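## Task

Between the two hangers hanging on the rail, remove the one lying farther from the table's centre. End with that hanger held firmly and upright in the air by exactly one closed gripper, above the table, clear of the rail and of everything else. The other hanger must still hang on the rail, ungripped, and the rack must stay upright. A loose hold fails, and a rack tipping beyond a slight lean fails the scene immediately.

## Robot and tools

Robot: two arms, left_arm and right_arm, each with six joints and a two-finger parallel gripper. In the shared scene frame the origin sits on the table top midway between the arms, +x points out over the table, +z points up, and left_arm is on the +y side. Bases: left_arm at (+0.032, +0.295, 0) m, quat_wxyz (+0.997, 0, 0, +0.081); right_arm at (-0.023, -0.263, 0) m, quat_wxyz (+0.998, 0, 0, -0.069). The names left and right say nothing about image sides. On each gripper the fingers extend along its +z axis and close along its y axis; the reported position is the point between the pads, roughly 1 cm short of the fingertips.

Row format (used by execute_actions and move): one flat list of 14 numbers covering both arms, each in [-1, 1]. Order: left_arm dx, dy, dz, rx, ry, rz, opening, then right_arm in the same order. dx..rz are an offset, not a pose: a target relative to that gripper's measured pose when the action (or move) begins, expressed in the gripper's own axes. 1.0 equals 0.6 m for dx, dy, dz and 180 degrees for the rotation; rx, ry, rz form a single rotation vector. Opening is absolute, not an offset: +1 fully open (0.093 m), -1 closed. An arm that should stay still gets zeros, with its current opening.

execute_actions(actions): a list of actions, each a table of at most 15 rows; each row lasts one control step of 1/30 s, and a short table repeats its final row until 15 steps are done. All rows of an action are offsets from the same start pose, not cumulative. For a call's first action the start is the pose in the latest result. An empty list just returns state and images.

move(target, speed, blocking): target is one 14-number row as above, offsets from the pose in the latest result. Each gripper travels a straight path; both paths finish together, taking 0.5 to 10 s (cut off at 10 s). speed is the top path speed in m/s, 0.002 to 0.5, default 0.25; rotation up to twice that in rad/s. Paths ignore obstacles and the other arm, grippers may lag, stray or overshoot speed, especially at full reach. Faster moves and targets set deeper past a contact hit and press harder. With blocking=false you get a result after 0.5 s while it continues; use wait(0) to check, and call wait or stop before any new rows or moves. The result adds a move: line giving the ending (done, off_target, moving, held, fault) and limits (paced = sent pose clipped; held = a check blocked steps, after which the arm may surge), plus each gripper's distance from its target.

wait(seconds): 0 to 10; arms keep their last command, a running move continues, returns early if it ends. stop(): brakes a running move; needs room, fingers keep moving. zoom_image(camera, region): camera is cam_high, cam_low, cam_left_wrist or cam_right_wrist; region [x0, y0, x1, y1] in image pixels from top-left, at most 504 by 504. read_manual(section): only licence texts. finished_scene(scene): ends the current scene (pass its number) once the goal is met and stable; cannot be undone.

Control behaviour: each step the commanded pose is clipped to within 70 mm and 16 degrees of the measured pose, so big offsets need several actions; afterwards the arm only goes to its last clipped pose. Position wins over orientation when both cannot be met. Joint friction can leave the gripper up to about 31 mm off, and tiny commands may do nothing. Hand target lines show where each arm is being driven. A pose unreachable line means the clearance check altered or blocked that arm's command. HELD in step readings marks steps where an arm was held back.

Results: per arm, end_effector_position (m) and end_effector_quat_wxyz in the scene frame (may be slightly off at long reach), joint positions ending with gripper opening in metres, joint torques (offset, noisy), grip_measured, and images from cam_high, cam_low, cam_left_wrist, cam_right_wrist (504x504 each). grip_measured is the finger motor on the opening scale: pads touch near -0.94, each mm of object width adds about 0.0208, per-gripper bias up to 0.02. Once pads touch, the reading still drifts toward the command, so it barely signals contact; commanding further below the width reading squeezes harder, up to roughly 50 to 62 N per pad (less on parts under 5 mm). Keep resending the closing value to keep holding.

Cautions: grasp the hanger gently and lift it off the rail hook without dragging or shoving the rack; any noticeable tilt ends the scene. Do not drop, slam or knock anything off the table, do not let the arms collide, and release or avoid the other hanger. Holding loads heats motors: MOTOR HOT from 75 °C, a 10 s stop at 90 °C, loss of hold at 100 °C (OVER-TEMPERATURE FAULT). The robot keeps its last command while you think. Occasional small pushes may disturb loose objects.

Each tool is called after "Call:" as a command line: name --argument value for each argument, lists and objects as JSON in quotes; but a table of rows of numbers goes row by row, as --pt "numbers of a row", without its own name.

## Session

Call:
execute_actions --actions '[]'

Scene clock: 0.00 s.
left_arm: end_effector_position=(+0.4037, +0.3517, +0.4092) grip_measured=+1.000 end_effector_quat_wxyz=(+0.711, -0.055, +0.699, +0.054) | right_arm: end_effector_position=(+0.3486, -0.3140, +0.4073) grip_measured=+1.000 end_effector_quat_wxyz=(+0.710, +0.048, +0.701, -0.055)
Joint positions: left_arm=[-0.01   1.052  1.062  0.007 -0.003 -0.002  0.093] | right_arm=[ 0.009  1.049  1.055  0.008  0.016 -0.009  0.093]
Joint velocities: left_arm=[ 0.022 -0.007 -0.002  0.007 -0.007 -0.095  0.   ] | right_arm=[-0.002 -0.007 -0.002  0.007 -0.007 -0.022  0.   ]
Joint torques (N m, as the arm reports them, + toward a larger angle): no reading
Motor temperatures (°C, as the motors report them): left_arm=[20 18 17 18 20 18] | right_arm=[20 19 18 18 19 19]
Hand target (left_arm): +0.404, +0.352, +0.409; +0.711, -0.055, +0.699, +0.054
Hand target (right_arm): +0.349, -0.314, +0.407; +0.710, +0.048, +0.701, -0.055

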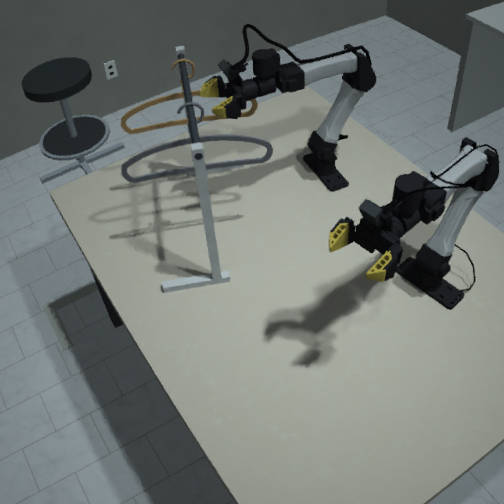

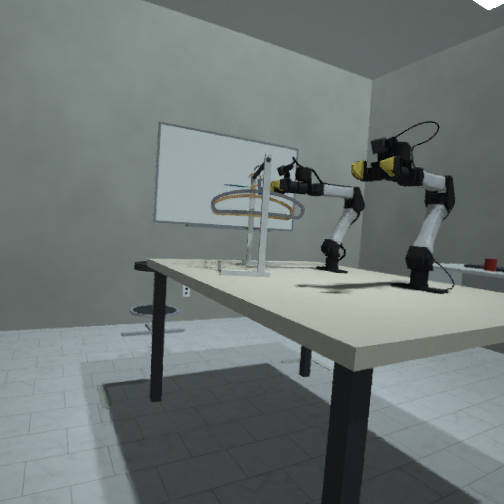

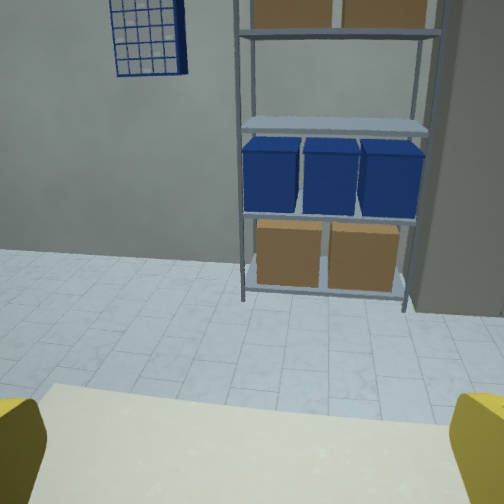

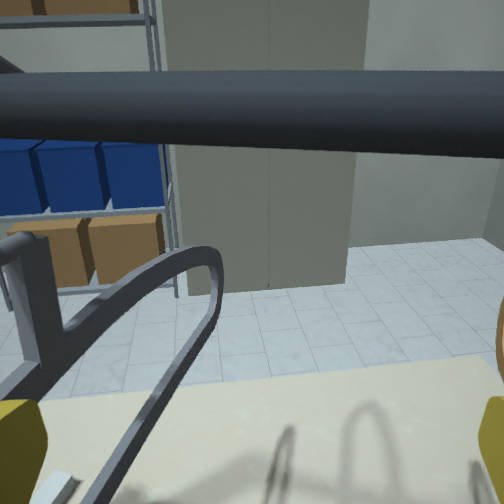

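Call:
zoom_image --camera "cam_high" --region '[100, 20, 320, 240]'

Call:
zoom_image --camera "cam_low" --region '[190, 140, 340, 290]'

Region (100, 20, 320, 240) of cam_high's 504x504 image, scaled by 2.291, with more detail than that image has.

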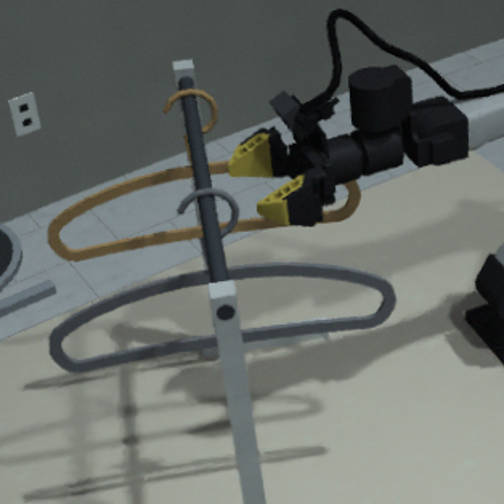

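Region (190, 140, 340, 290) of cam_low's 504x504 image, scaled by 3.360, with more detail than that image has.

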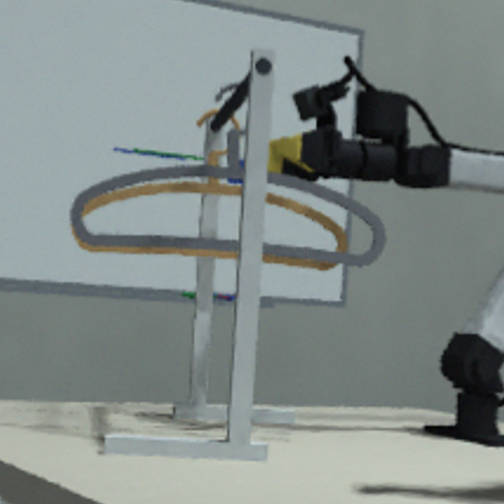

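Call:
move --target '[0,0,0,0,0,0,1, 0,-0.1,-0.14,0,0,0,-0.2]' --speed 0.2

Scene clock: 71.20 s.
left_arm: end_effector_position=(+0.4037, +0.3517, +0.4092) grip_measured=+1.000 end_effector_quat_wxyz=(+0.711, -0.055, +0.699, +0.054) | right_arm: end_effector_position=(+0.2581, -0.3621, +0.4166) grip_measured=-0.197 end_effector_quat_wxyz=(+0.716, +0.044, +0.694, -0.063)
Joint positions: left_arm=[-0.01   1.052  1.062  0.007 -0.003 -0.002  0.093] | right_arm=[-0.434  0.791  0.988 -0.159 -0.422 -0.009  0.036]
Joint velocities: left_arm=[ 0.022 -0.012  0.002 -0.007  0.051  0.051  0.   ] | right_arm=[-0.007 -0.002  0.007 -0.037 -0.11   0.037  0.   ]
Joint torques (N m, as the arm reports them, + toward a larger angle): left_arm=[-0.16 -3.8   7.8   2.45  0.09 -0.01] | right_arm=[-1.17 -1.16  6.52  2.15 -0.09 -0.04]
Motor temperatures (°C, as the motors report them): left_arm=[20 19 29 28 20 18] | right_arm=[20 20 25 26 19 19]
Hand target (left_arm): +0.404, +0.352, +0.409; +0.711, -0.055, +0.699, +0.054
Hand target (right_arm): +0.257, -0.362, +0.407; +0.709, +0.046, +0.701, -0.057
Off the commanded pose (left_arm): 0.000 m, 0 deg.
Off the commanded pose (right_arm): 0.010 m, 1 deg.
move: done

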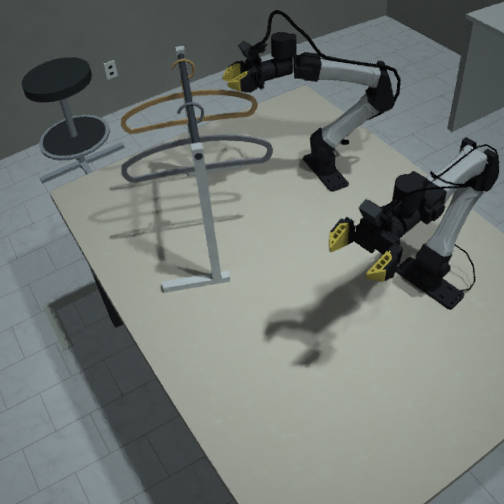

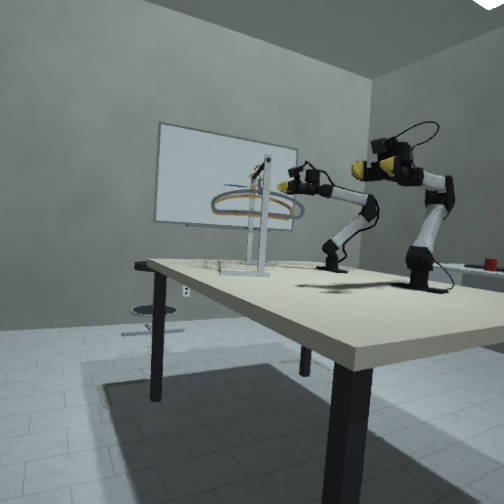

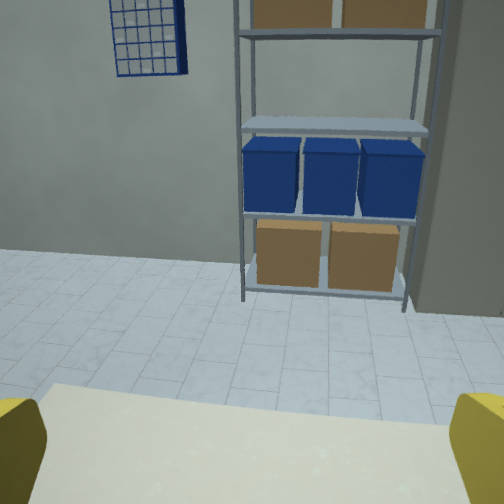

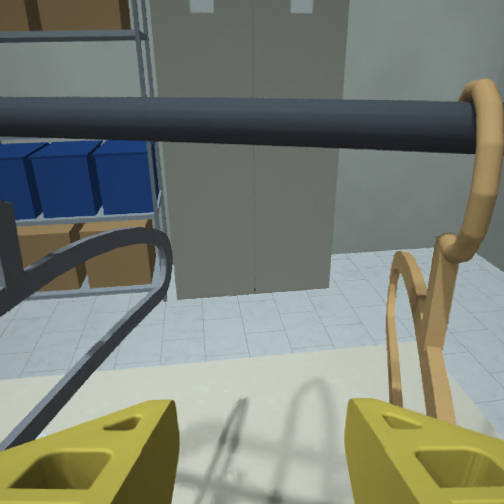

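Call:
move --target '[0,0,0,0,0,0,1, 0.025,-0.133,0.085,0.061,0.06,0,-0.2]' --speed 0.2

Scene clock: 108.37 s.
left_arm: end_effector_position=(+0.4037, +0.3517, +0.4092) grip_measured=+1.000 end_effector_quat_wxyz=(+0.711, -0.055, +0.699, +0.054) | right_arm: end_effector_position=(+0.2992, -0.4426, +0.3984) grip_measured=-0.197 end_effector_quat_wxyz=(+0.642, +0.112, +0.750, -0.114)
Joint positions: left_arm=[-0.01   1.052  1.062  0.007 -0.003 -0.002  0.093] | right_arm=[-0.518  1.092  1.207 -0.275 -0.328 -0.08   0.036]
Joint velocities: left_arm=[-0.012 -0.017  0.002 -0.051 -0.007 -0.066  0.   ] | right_arm=[ 0.007 -0.012 -0.007 -0.022 -0.007 -0.037 -0.   ]
Joint torques (N m, as the arm reports them, + toward a larger angle): left_arm=[-0.15 -3.69  7.86  2.44  0.1  -0.05] | right_arm=[-1.   -2.04 10.81  2.21  0.07 -0.16]
Motor temperatures (°C, as the motors report them): left_arm=[20 19 31 30 20 18] | right_arm=[20 20 24 27 19 19]
Hand target (left_arm): +0.404, +0.352, +0.409; +0.711, -0.055, +0.699, +0.054
Hand target (right_arm): +0.298, -0.449, +0.403; +0.639, +0.116, +0.750, -0.126
Off the commanded pose (left_arm): 0.000 m, 0 deg.
Off the commanded pose (right_arm): 0.010 m, 1 deg.
move: done

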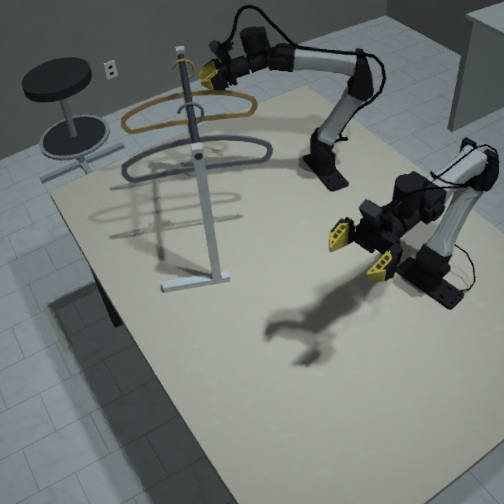

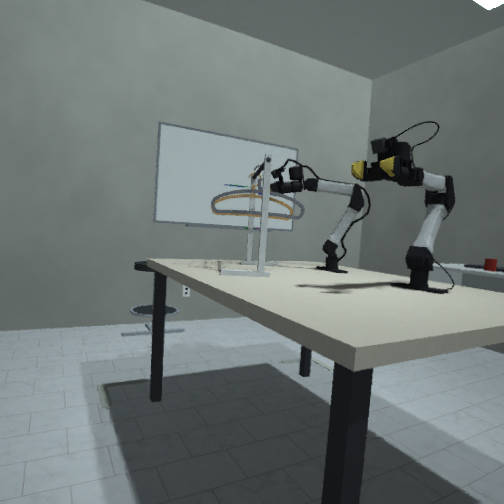

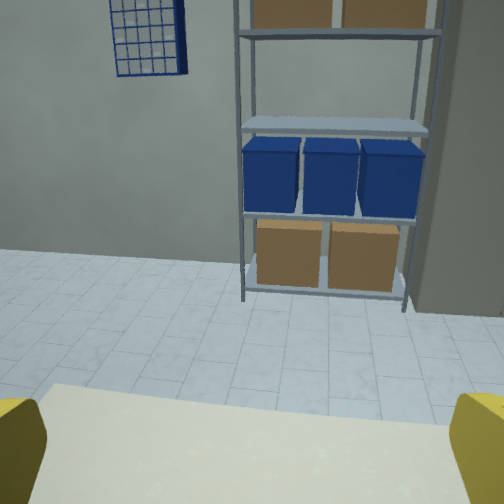

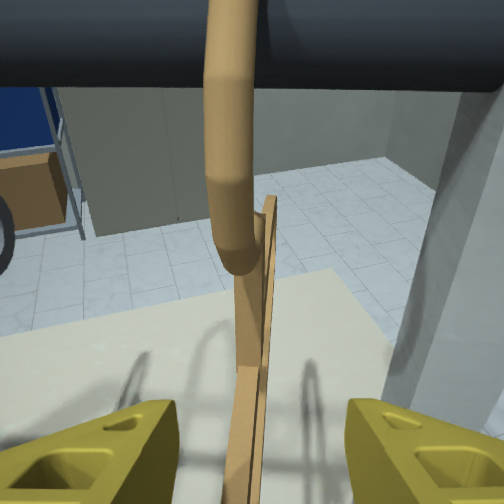

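Call:
move --target '[0,0,0,0,0,0,1, -0.008,0.006,0.095,0.017,0,0,-0.3]' --speed 0.08

Call:
zoom_image --camera "cam_high" --region '[140, 20, 280, 140]'

Call:
zoom_image --camera "cam_low" --region '[230, 150, 320, 230]'

Scene clock: 125.57 s.
left_arm: end_effector_position=(+0.4037, +0.3517, +0.4092) grip_measured=+1.000 end_effector_quat_wxyz=(+0.711, -0.055, +0.699, +0.054) | right_arm: end_effector_position=(+0.3493, -0.4550, +0.3787) grip_measured=-0.297 end_effector_quat_wxyz=(+0.623, +0.130, +0.761, -0.128)
Joint positions: left_arm=[-0.01   1.052  1.062  0.007 -0.003 -0.002  0.093] | right_arm=[-0.406  1.256  1.259 -0.198 -0.17  -0.067  0.031]
Joint velocities: left_arm=[-0.007 -0.012 -0.002 -0.037  0.081 -0.095  0.   ] | right_arm=[-0.012 -0.012  0.002  0.066  0.095 -0.022 -0.   ]
Joint torques (N m, as the arm reports them, + toward a larger angle): left_arm=[-0.1  -3.67  7.92  2.43  0.12 -0.03] | right_arm=[ 0.27 -3.6  11.29  2.65  0.13  0.08]
Motor temperatures (°C, as the motors report them): left_arm=[20 19 31 31 20 18] | right_arm=[20 20 27 28 19 19]
Hand target (left_arm): +0.404, +0.352, +0.409; +0.711, -0.055, +0.699, +0.054
Hand target (right_arm): +0.354, -0.456, +0.394; +0.639, +0.130, +0.746, -0.134
Off the commanded pose (left_arm): 0.000 m, 0 deg.
Off the commanded pose (right_arm): 0.017 m, 2 deg.
move: off_target (right_arm)

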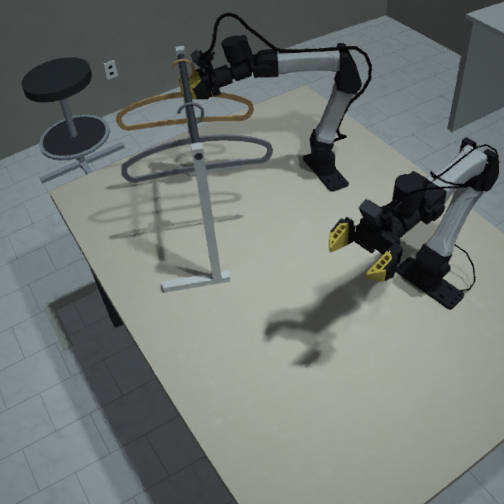

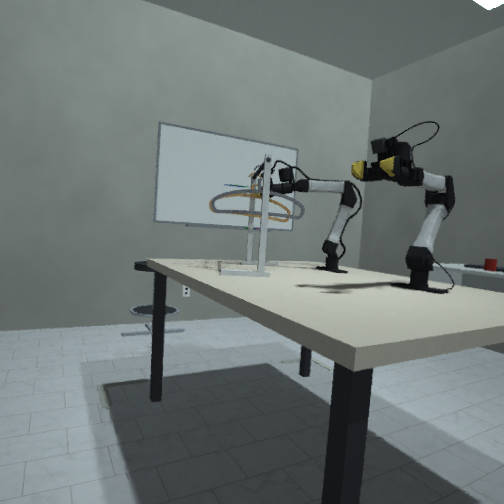

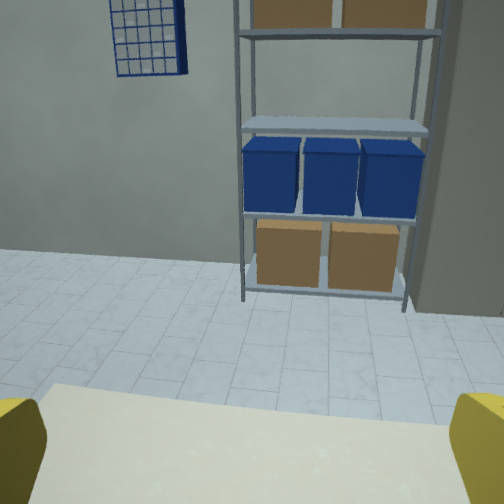

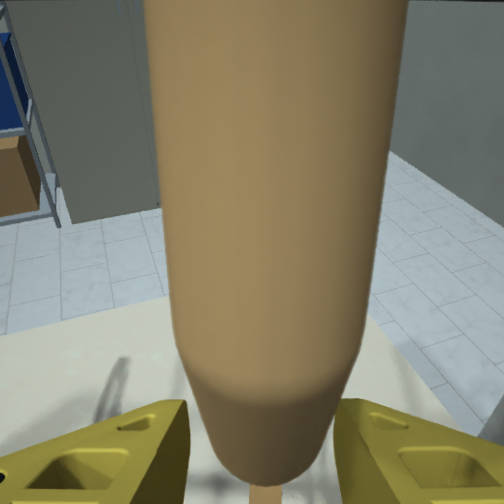

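Region (140, 20, 280, 140) of cam_high's 504x504 image, scaled by 3.600, with more detail than that image has; it fills the top 432 rows of this view, and the rest is white.

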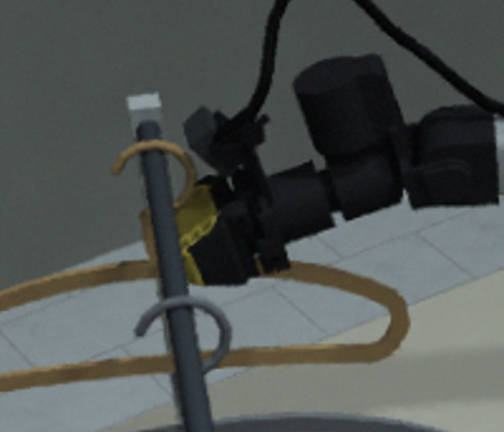

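Region (230, 150, 320, 230) of cam_low's 504x504 image, scaled by 5.600, with more detail than that image has.

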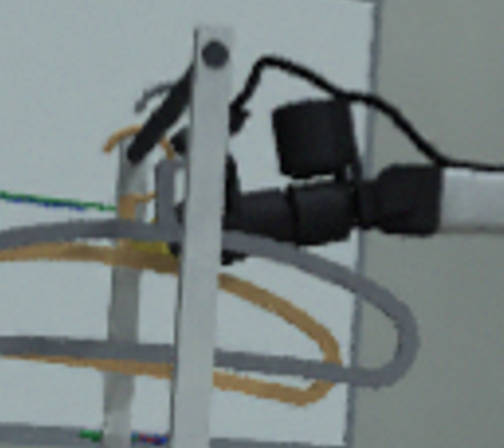

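Call:
move --target '[0,0,0,0,0,0,1, -0.048,0,-0.005,0,-0.015,0,-0.3]' --speed 0.05

Call:
zoom_image --camera "cam_high" --region '[140, 20, 280, 140]'

Call:
zoom_image --camera "cam_low" --region '[230, 150, 320, 230]'

Scene clock: 131.77 s.
left_arm: end_effector_position=(+0.4037, +0.3517, +0.4092) grip_measured=+1.000 end_effector_quat_wxyz=(+0.711, -0.055, +0.699, +0.054) | right_arm: end_effector_position=(+0.3476, -0.4544, +0.4065) grip_measured=-0.297 end_effector_quat_wxyz=(+0.643, +0.125, +0.744, -0.136)
Joint positions: left_arm=[-0.01   1.052  1.062  0.007 -0.003 -0.002  0.093] | right_arm=[-0.406  1.256  1.319 -0.203 -0.167 -0.066  0.031]
Joint velocities: left_arm=[-0.007  0.002  0.002 -0.051  0.022 -0.007  0.   ] | right_arm=[-0.002 -0.002 -0.012  0.037 -0.007 -0.007 -0.   ]
Joint torques (N m, as the arm reports them, + toward a larger angle): left_arm=[-0.04 -3.69  7.83  2.46  0.07 -0.04] | right_arm=[-0.25 -2.98 10.9   2.22 -0.02  0.09]
Motor temperatures (°C, as the motors report them): left_arm=[20 19 32 32 20 18] | right_arm=[20 20 28 29 19 19]
Hand target (left_arm): +0.404, +0.352, +0.409; +0.711, -0.055, +0.699, +0.054
Hand target (right_arm): +0.352, -0.455, +0.407; +0.641, +0.127, +0.746, -0.131
Off the commanded pose (left_arm): 0.000 m, 0 deg.
Off the commanded pose (right_arm): 0.005 m, 1 deg.
move: done

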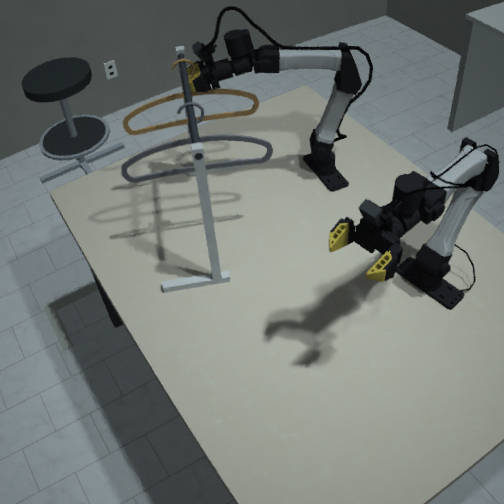

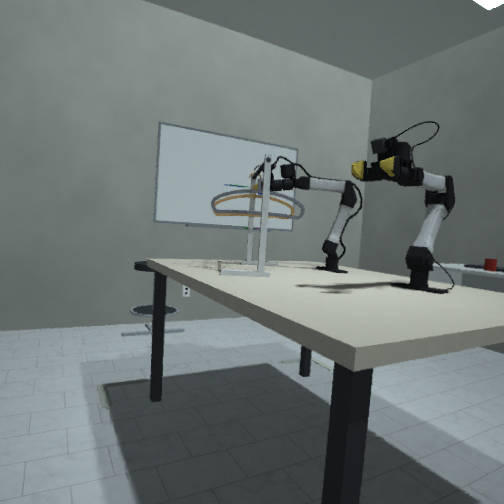

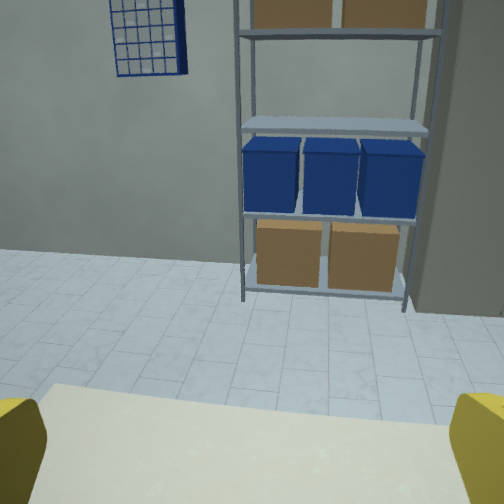

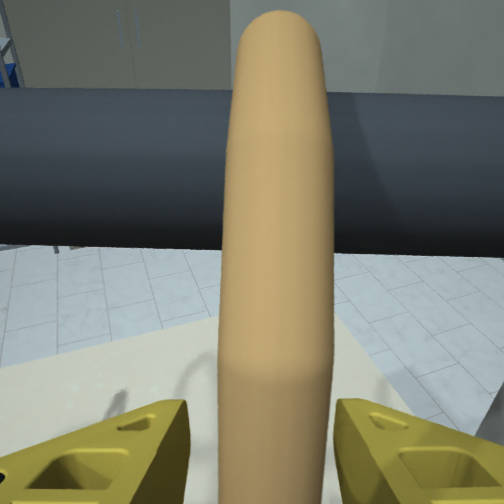

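Region (140, 20, 280, 140) of cam_high's 504x504 image, scaled by 3.600, with more detail than that image has; it fills the top 432 rows of this view, and the rest is white.

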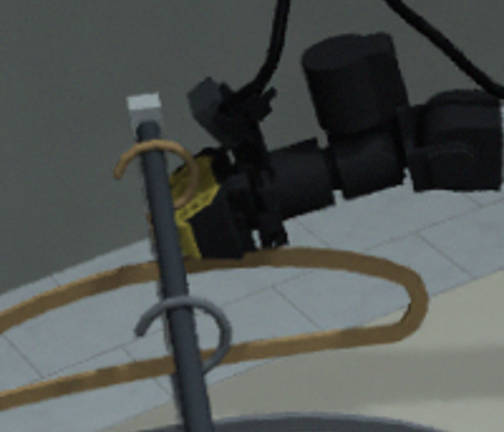

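Region (230, 150, 320, 230) of cam_low's 504x504 image, scaled by 5.600, with more detail than that image has.

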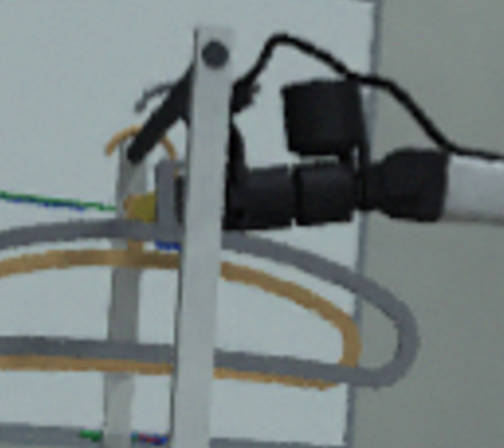

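Call:
move --target '[0,0,0,0,0,0,1, 0.018,0,0.012,0,0,0,-0.3]' --speed 0.03

Call:
zoom_image --camera "cam_high" --region '[140, 20, 280, 140]'

Call:
zoom_image --camera "cam_low" --region '[230, 150, 320, 230]'

Scene clock: 139.43 s.
left_arm: end_effector_position=(+0.4037, +0.3517, +0.4092) grip_measured=+1.000 end_effector_quat_wxyz=(+0.711, -0.055, +0.699, +0.054) | right_arm: end_effector_position=(+0.3489, -0.4552, +0.3977) grip_measured=-0.297 end_effector_quat_wxyz=(+0.639, +0.126, +0.747, -0.135)
Joint positions: left_arm=[-0.01   1.052  1.062  0.007 -0.003 -0.002  0.093] | right_arm=[-0.406  1.256  1.292 -0.186 -0.167 -0.066  0.031]
Joint velocities: left_arm=[-0.017  0.027  0.017  0.007  0.037 -0.066  0.   ] | right_arm=[ 0.002 -0.007 -0.017  0.066 -0.022 -0.007  0.   ]
Joint torques (N m, as the arm reports them, + toward a larger angle): left_arm=[-0.09 -3.76  7.86  2.45  0.1  -0.06] | right_arm=[-0.23 -4.01  7.26  2.65  0.02 -0.02]
Motor temperatures (°C, as the motors report them): left_arm=[20 20 32 32 20 18] | right_arm=[20 20 29 30 19 19]
Hand target (left_arm): +0.404, +0.352, +0.409; +0.711, -0.055, +0.699, +0.054
Hand target (right_arm): +0.353, -0.457, +0.395; +0.642, +0.125, +0.744, -0.136
Off the commanded pose (left_arm): 0.000 m, 0 deg.
Off the commanded pose (right_arm): 0.005 m, 1 deg.
move: done

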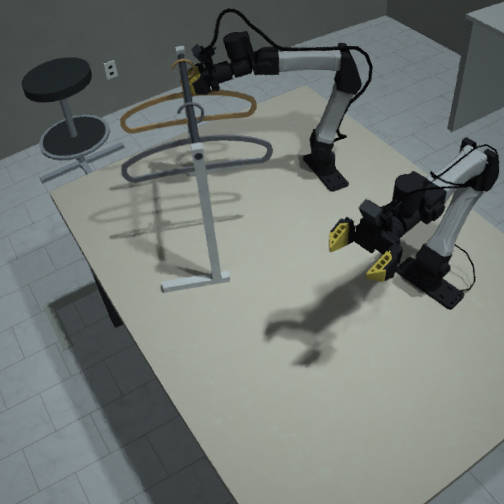

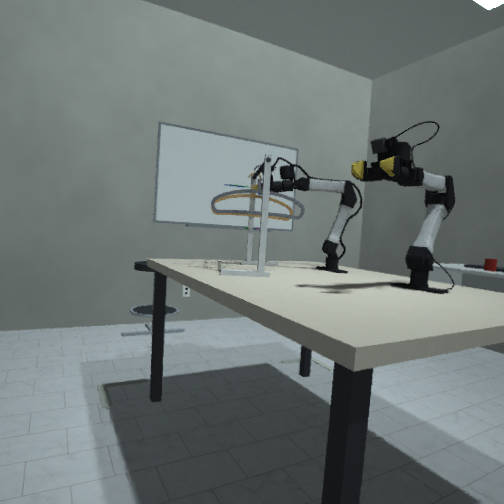

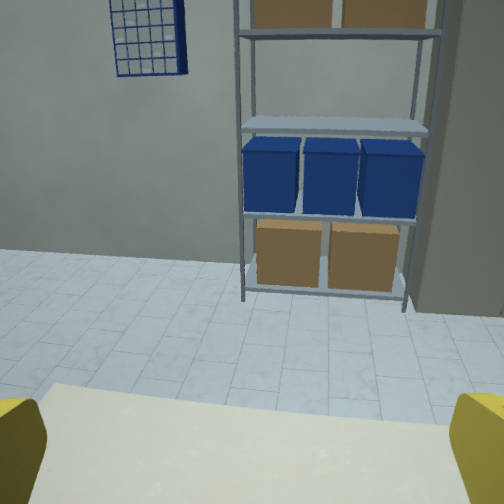

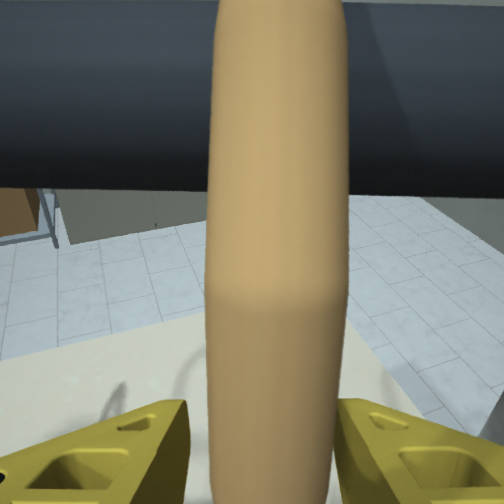

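Region (140, 20, 280, 140) of cam_high's 504x504 image, scaled by 3.600, with more detail than that image has; it fills the top 432 rows of this view, and the rest is white.

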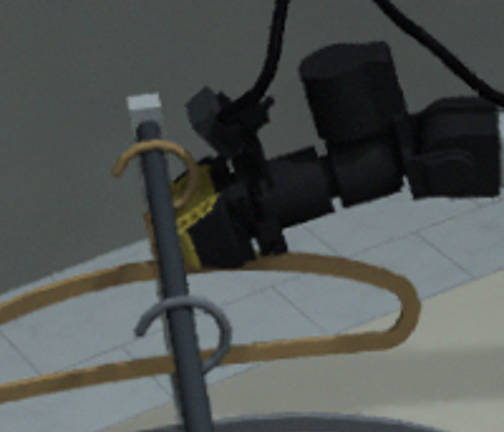

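Region (230, 150, 320, 230) of cam_low's 504x504 image, scaled by 5.600, with more detail than that image has.

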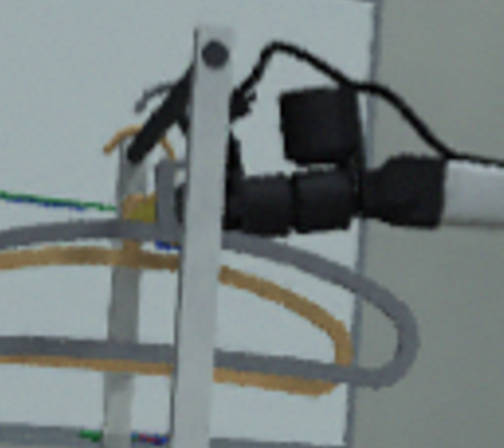

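Call:
zoom_image --camera "cam_low" --region '[240, 165, 280, 205]'

Call:
zoom_image --camera "cam_high" --region '[160, 40, 230, 110]'

Region (240, 165, 280, 205) of cam_low's 504x504 image, scaled by 12.600, with more detail than that image has.

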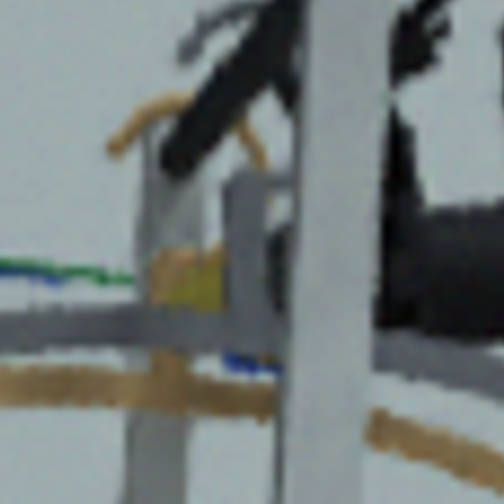

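Region (160, 40, 230, 110) of cam_high's 504x504 image, scaled by 7.200, with more detail than that image has.

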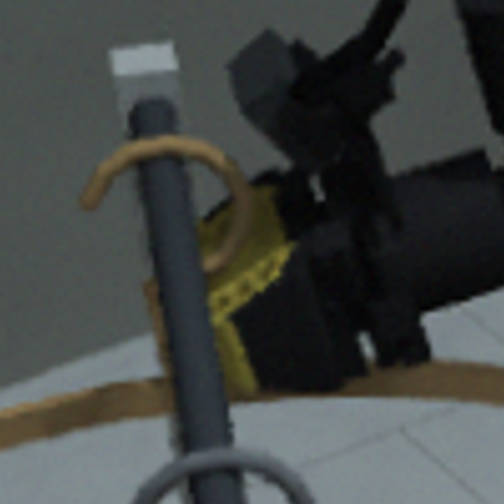

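Call:
move --target '[0,0,0,0,0,0,1, -0.004,0,0.024,0,-0.012,0,-0.3]' --speed 0.03

Call:
zoom_image --camera "cam_low" --region '[230, 150, 320, 230]'

Call:
zoom_image --camera "cam_high" --region '[160, 40, 230, 110]'

Scene clock: 153.17 s.
left_arm: end_effector_position=(+0.4037, +0.3517, +0.4092) grip_measured=+1.000 end_effector_quat_wxyz=(+0.711, -0.055, +0.699, +0.054) | right_arm: end_effector_position=(+0.3567, -0.4600, +0.4000) grip_measured=-0.297 end_effector_quat_wxyz=(+0.649, +0.123, +0.738, -0.139)
Joint positions: left_arm=[-0.01   1.052  1.062  0.007 -0.003 -0.002  0.093] | right_arm=[-0.406  1.282  1.292 -0.133 -0.167 -0.066  0.031]
Joint velocities: left_arm=[-0.012 -0.007  0.012 -0.081 -0.037  0.051  0.   ] | right_arm=[ 0.012 -0.007  0.002  0.081  0.007 -0.007 -0.   ]
Joint torques (N m, as the arm reports them, + toward a larger angle): left_arm=[-0.08 -3.73  7.83  2.45  0.09 -0.07] | right_arm=[ 0.29 -3.95  8.06  2.65  0.05  0.09]
Motor temperatures (°C, as the motors report them): left_arm=[20 20 32 33 20 18] | right_arm=[20 21 28 31 19 19]
Hand target (left_arm): +0.404, +0.352, +0.409; +0.711, -0.055, +0.699, +0.054
Hand target (right_arm): +0.362, -0.460, +0.398; +0.653, +0.124, +0.735, -0.137
Off the commanded pose (left_arm): 0.000 m, 0 deg.
Off the commanded pose (right_arm): 0.006 m, 1 deg.
move: done

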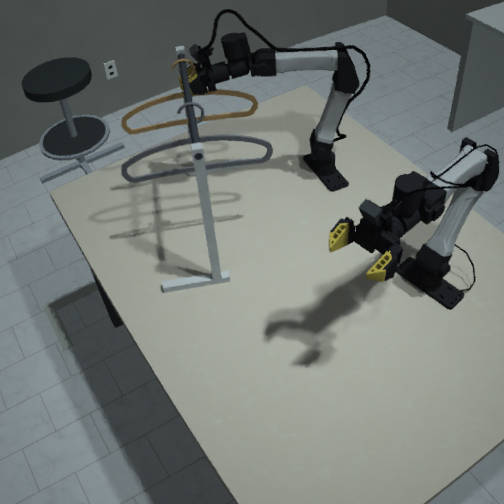

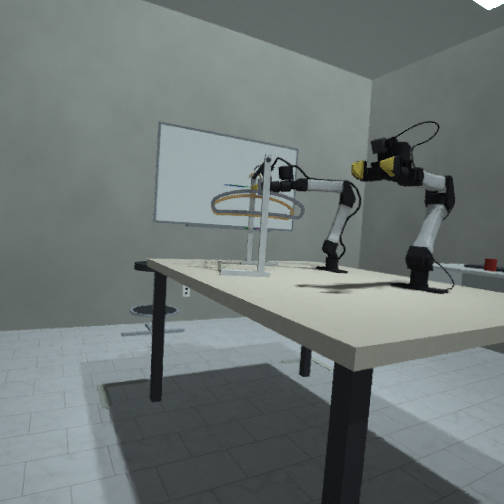

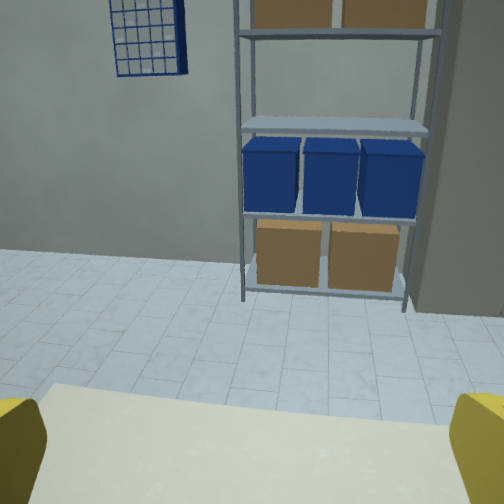

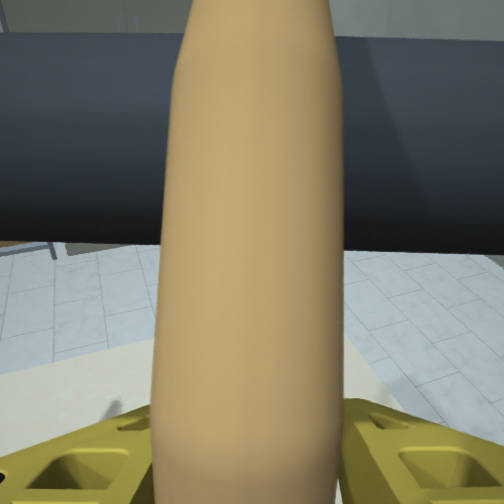

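Region (230, 150, 320, 230) of cam_low's 504x504 image, scaled by 5.600, with more detail than that image has.

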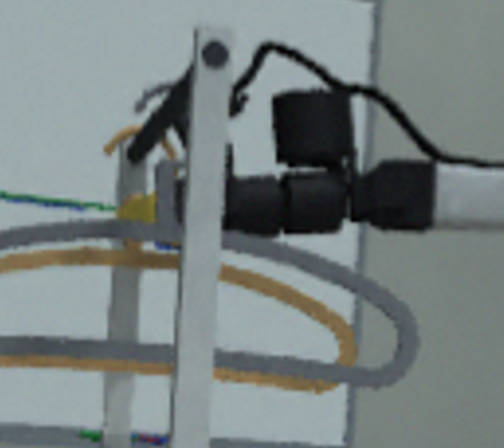

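Region (160, 40, 230, 110) of cam_high's 504x504 image, scaled by 7.200, with more detail than that image has.

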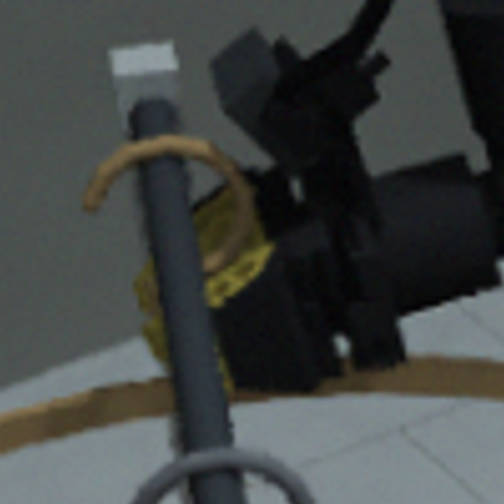

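Call:
move --target '[0,0,0,0,0,0,1, 0.004,0,0,0,0,0,-1]' --speed 0.03

Call:
move --target '[0,0,0,0,0,0,1, -0.048,0,-0.008,0,0,0,-1]' --speed 0.04

Call:
zoom_image --camera "cam_low" --region '[230, 150, 320, 230]'

Call:
zoom_image --camera "cam_high" --region '[160, 40, 230, 110]'

Scene clock: 159.03 s.
left_arm: end_effector_position=(+0.4037, +0.3517, +0.4092) grip_measured=+1.000 end_effector_quat_wxyz=(+0.711, -0.055, +0.699, +0.054) | right_arm: end_effector_position=(+0.3568, -0.4601, +0.4009) grip_measured=-0.943 end_effector_quat_wxyz=(+0.650, +0.123, +0.737, -0.140)
Joint positions: left_arm=[-0.01   1.052  1.062  0.007 -0.003 -0.002  0.093] | right_arm=[-0.406  1.282  1.292 -0.129 -0.167 -0.067  0.   ]
Joint velocities: left_arm=[-0.007 -0.007  0.022  0.022  0.007  0.007  0.   ] | right_arm=[ 0.002 -0.012 -0.022 -0.022 -0.007 -0.022  0.   ]
Joint torques (N m, as the arm reports them, + toward a larger angle): left_arm=[-0.05 -3.76  7.85  2.43  0.1  -0.04] | right_arm=[-0.44 -5.07  7.72  2.39 -0.01 -0.02]
Motor temperatures (°C, as the motors report them): left_arm=[20 20 33 33 20 18] | right_arm=[20 21 27 32 19 19]
Hand target (left_arm): +0.404, +0.352, +0.409; +0.711, -0.055, +0.699, +0.054
Hand target (right_arm): +0.356, -0.460, +0.398; +0.649, +0.123, +0.738, -0.139
Off the commanded pose (left_arm): 0.000 m, 0 deg.
Off the commanded pose (right_arm): 0.003 m, 0 deg.
move: done

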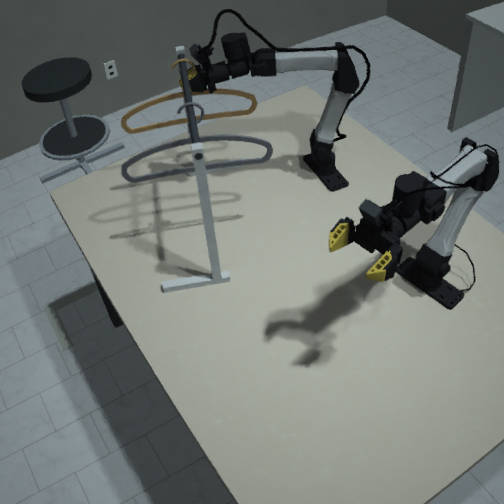

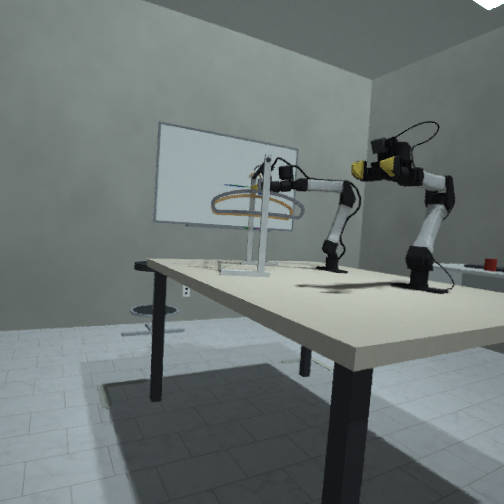

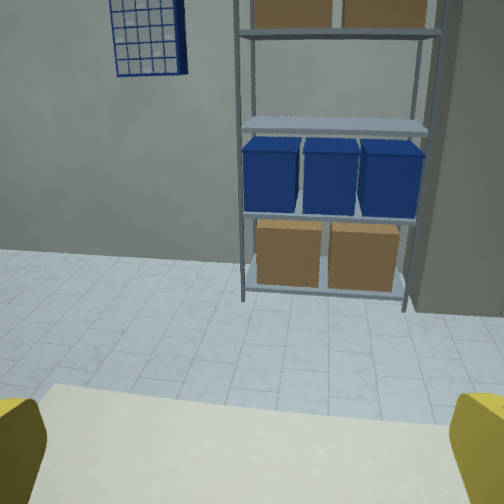

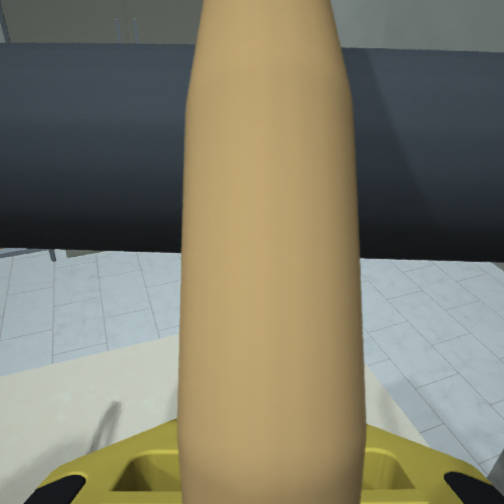

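Scene clock: 160.27 s.
left_arm: end_effector_position=(+0.4037, +0.3517, +0.4092) grip_measured=+1.000 end_effector_quat_wxyz=(+0.711, -0.055, +0.699, +0.054) | right_arm: end_effector_position=(+0.3537, -0.4583, +0.4167) grip_measured=-0.943 end_effector_quat_wxyz=(+0.639, +0.126, +0.747, -0.135)
Joint positions: left_arm=[-0.01   1.052  1.062  0.007 -0.003 -0.002  0.093] | right_arm=[-0.406  1.298  1.4   -0.252 -0.167 -0.067  0.   ]
Joint velocities: left_arm=[-0.012  0.007 -0.012 -0.007  0.007  0.007  0.   ] | right_arm=[-0.002  0.002 -0.002 -0.022 -0.037 -0.066  0.   ]
Joint torques (N m, as the arm reports them, + toward a larger angle): left_arm=[-0.07 -3.69  7.92  2.44  0.11 -0.03] | right_arm=[-0.22 -4.04 11.35  2.45  0.02 -0.01]
Motor temperatures (°C, as the motors report them): left_arm=[20 20 33 33 20 18] | right_arm=[20 21 28 32 19 19]
Hand target (left_arm): +0.404, +0.352, +0.409; +0.711, -0.055, +0.699, +0.054
Hand target (right_arm): +0.356, -0.459, +0.430; +0.650, +0.123, +0.737, -0.140
Off the commanded pose (left_arm): 0.000 m, 0 deg.
Off the commanded pose (right_arm): 0.013 m, 2 deg.
move: off_target (right_arm)

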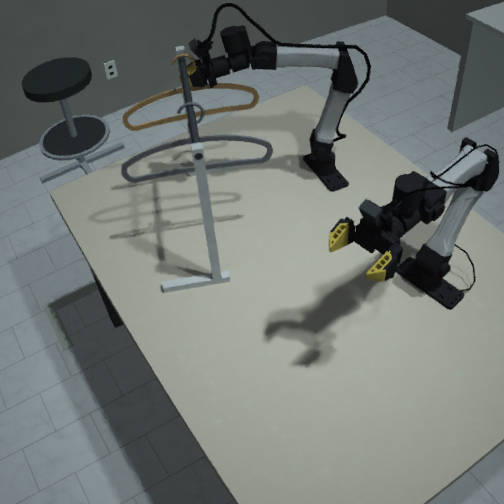

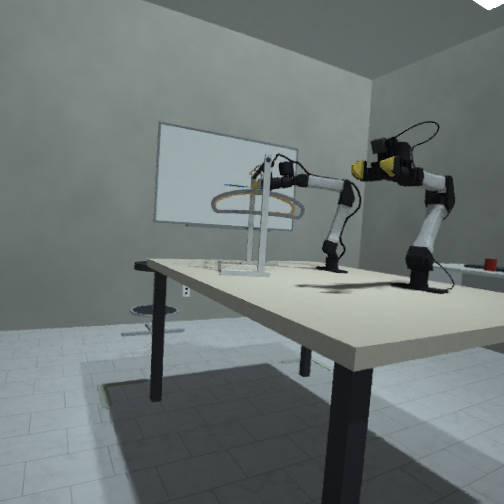

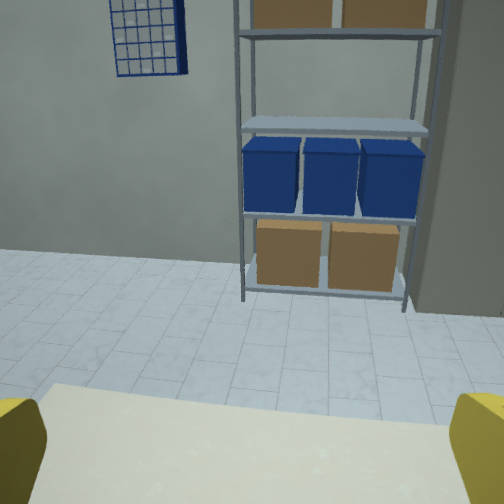

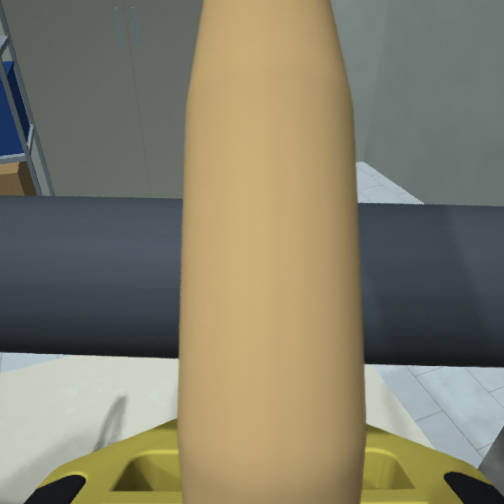

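Region (230, 150, 320, 230) of cam_low's 504x504 image, scaled by 5.600, with more detail than that image has.

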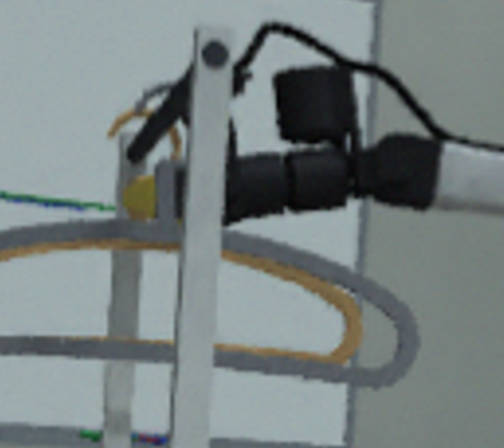

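Region (160, 40, 230, 110) of cam_high's 504x504 image, scaled by 7.200, with more detail than that image has.

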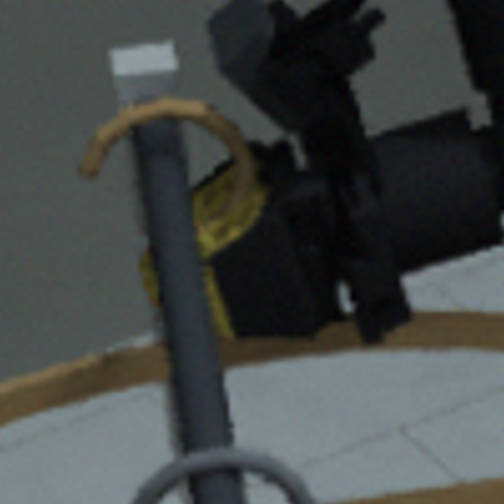

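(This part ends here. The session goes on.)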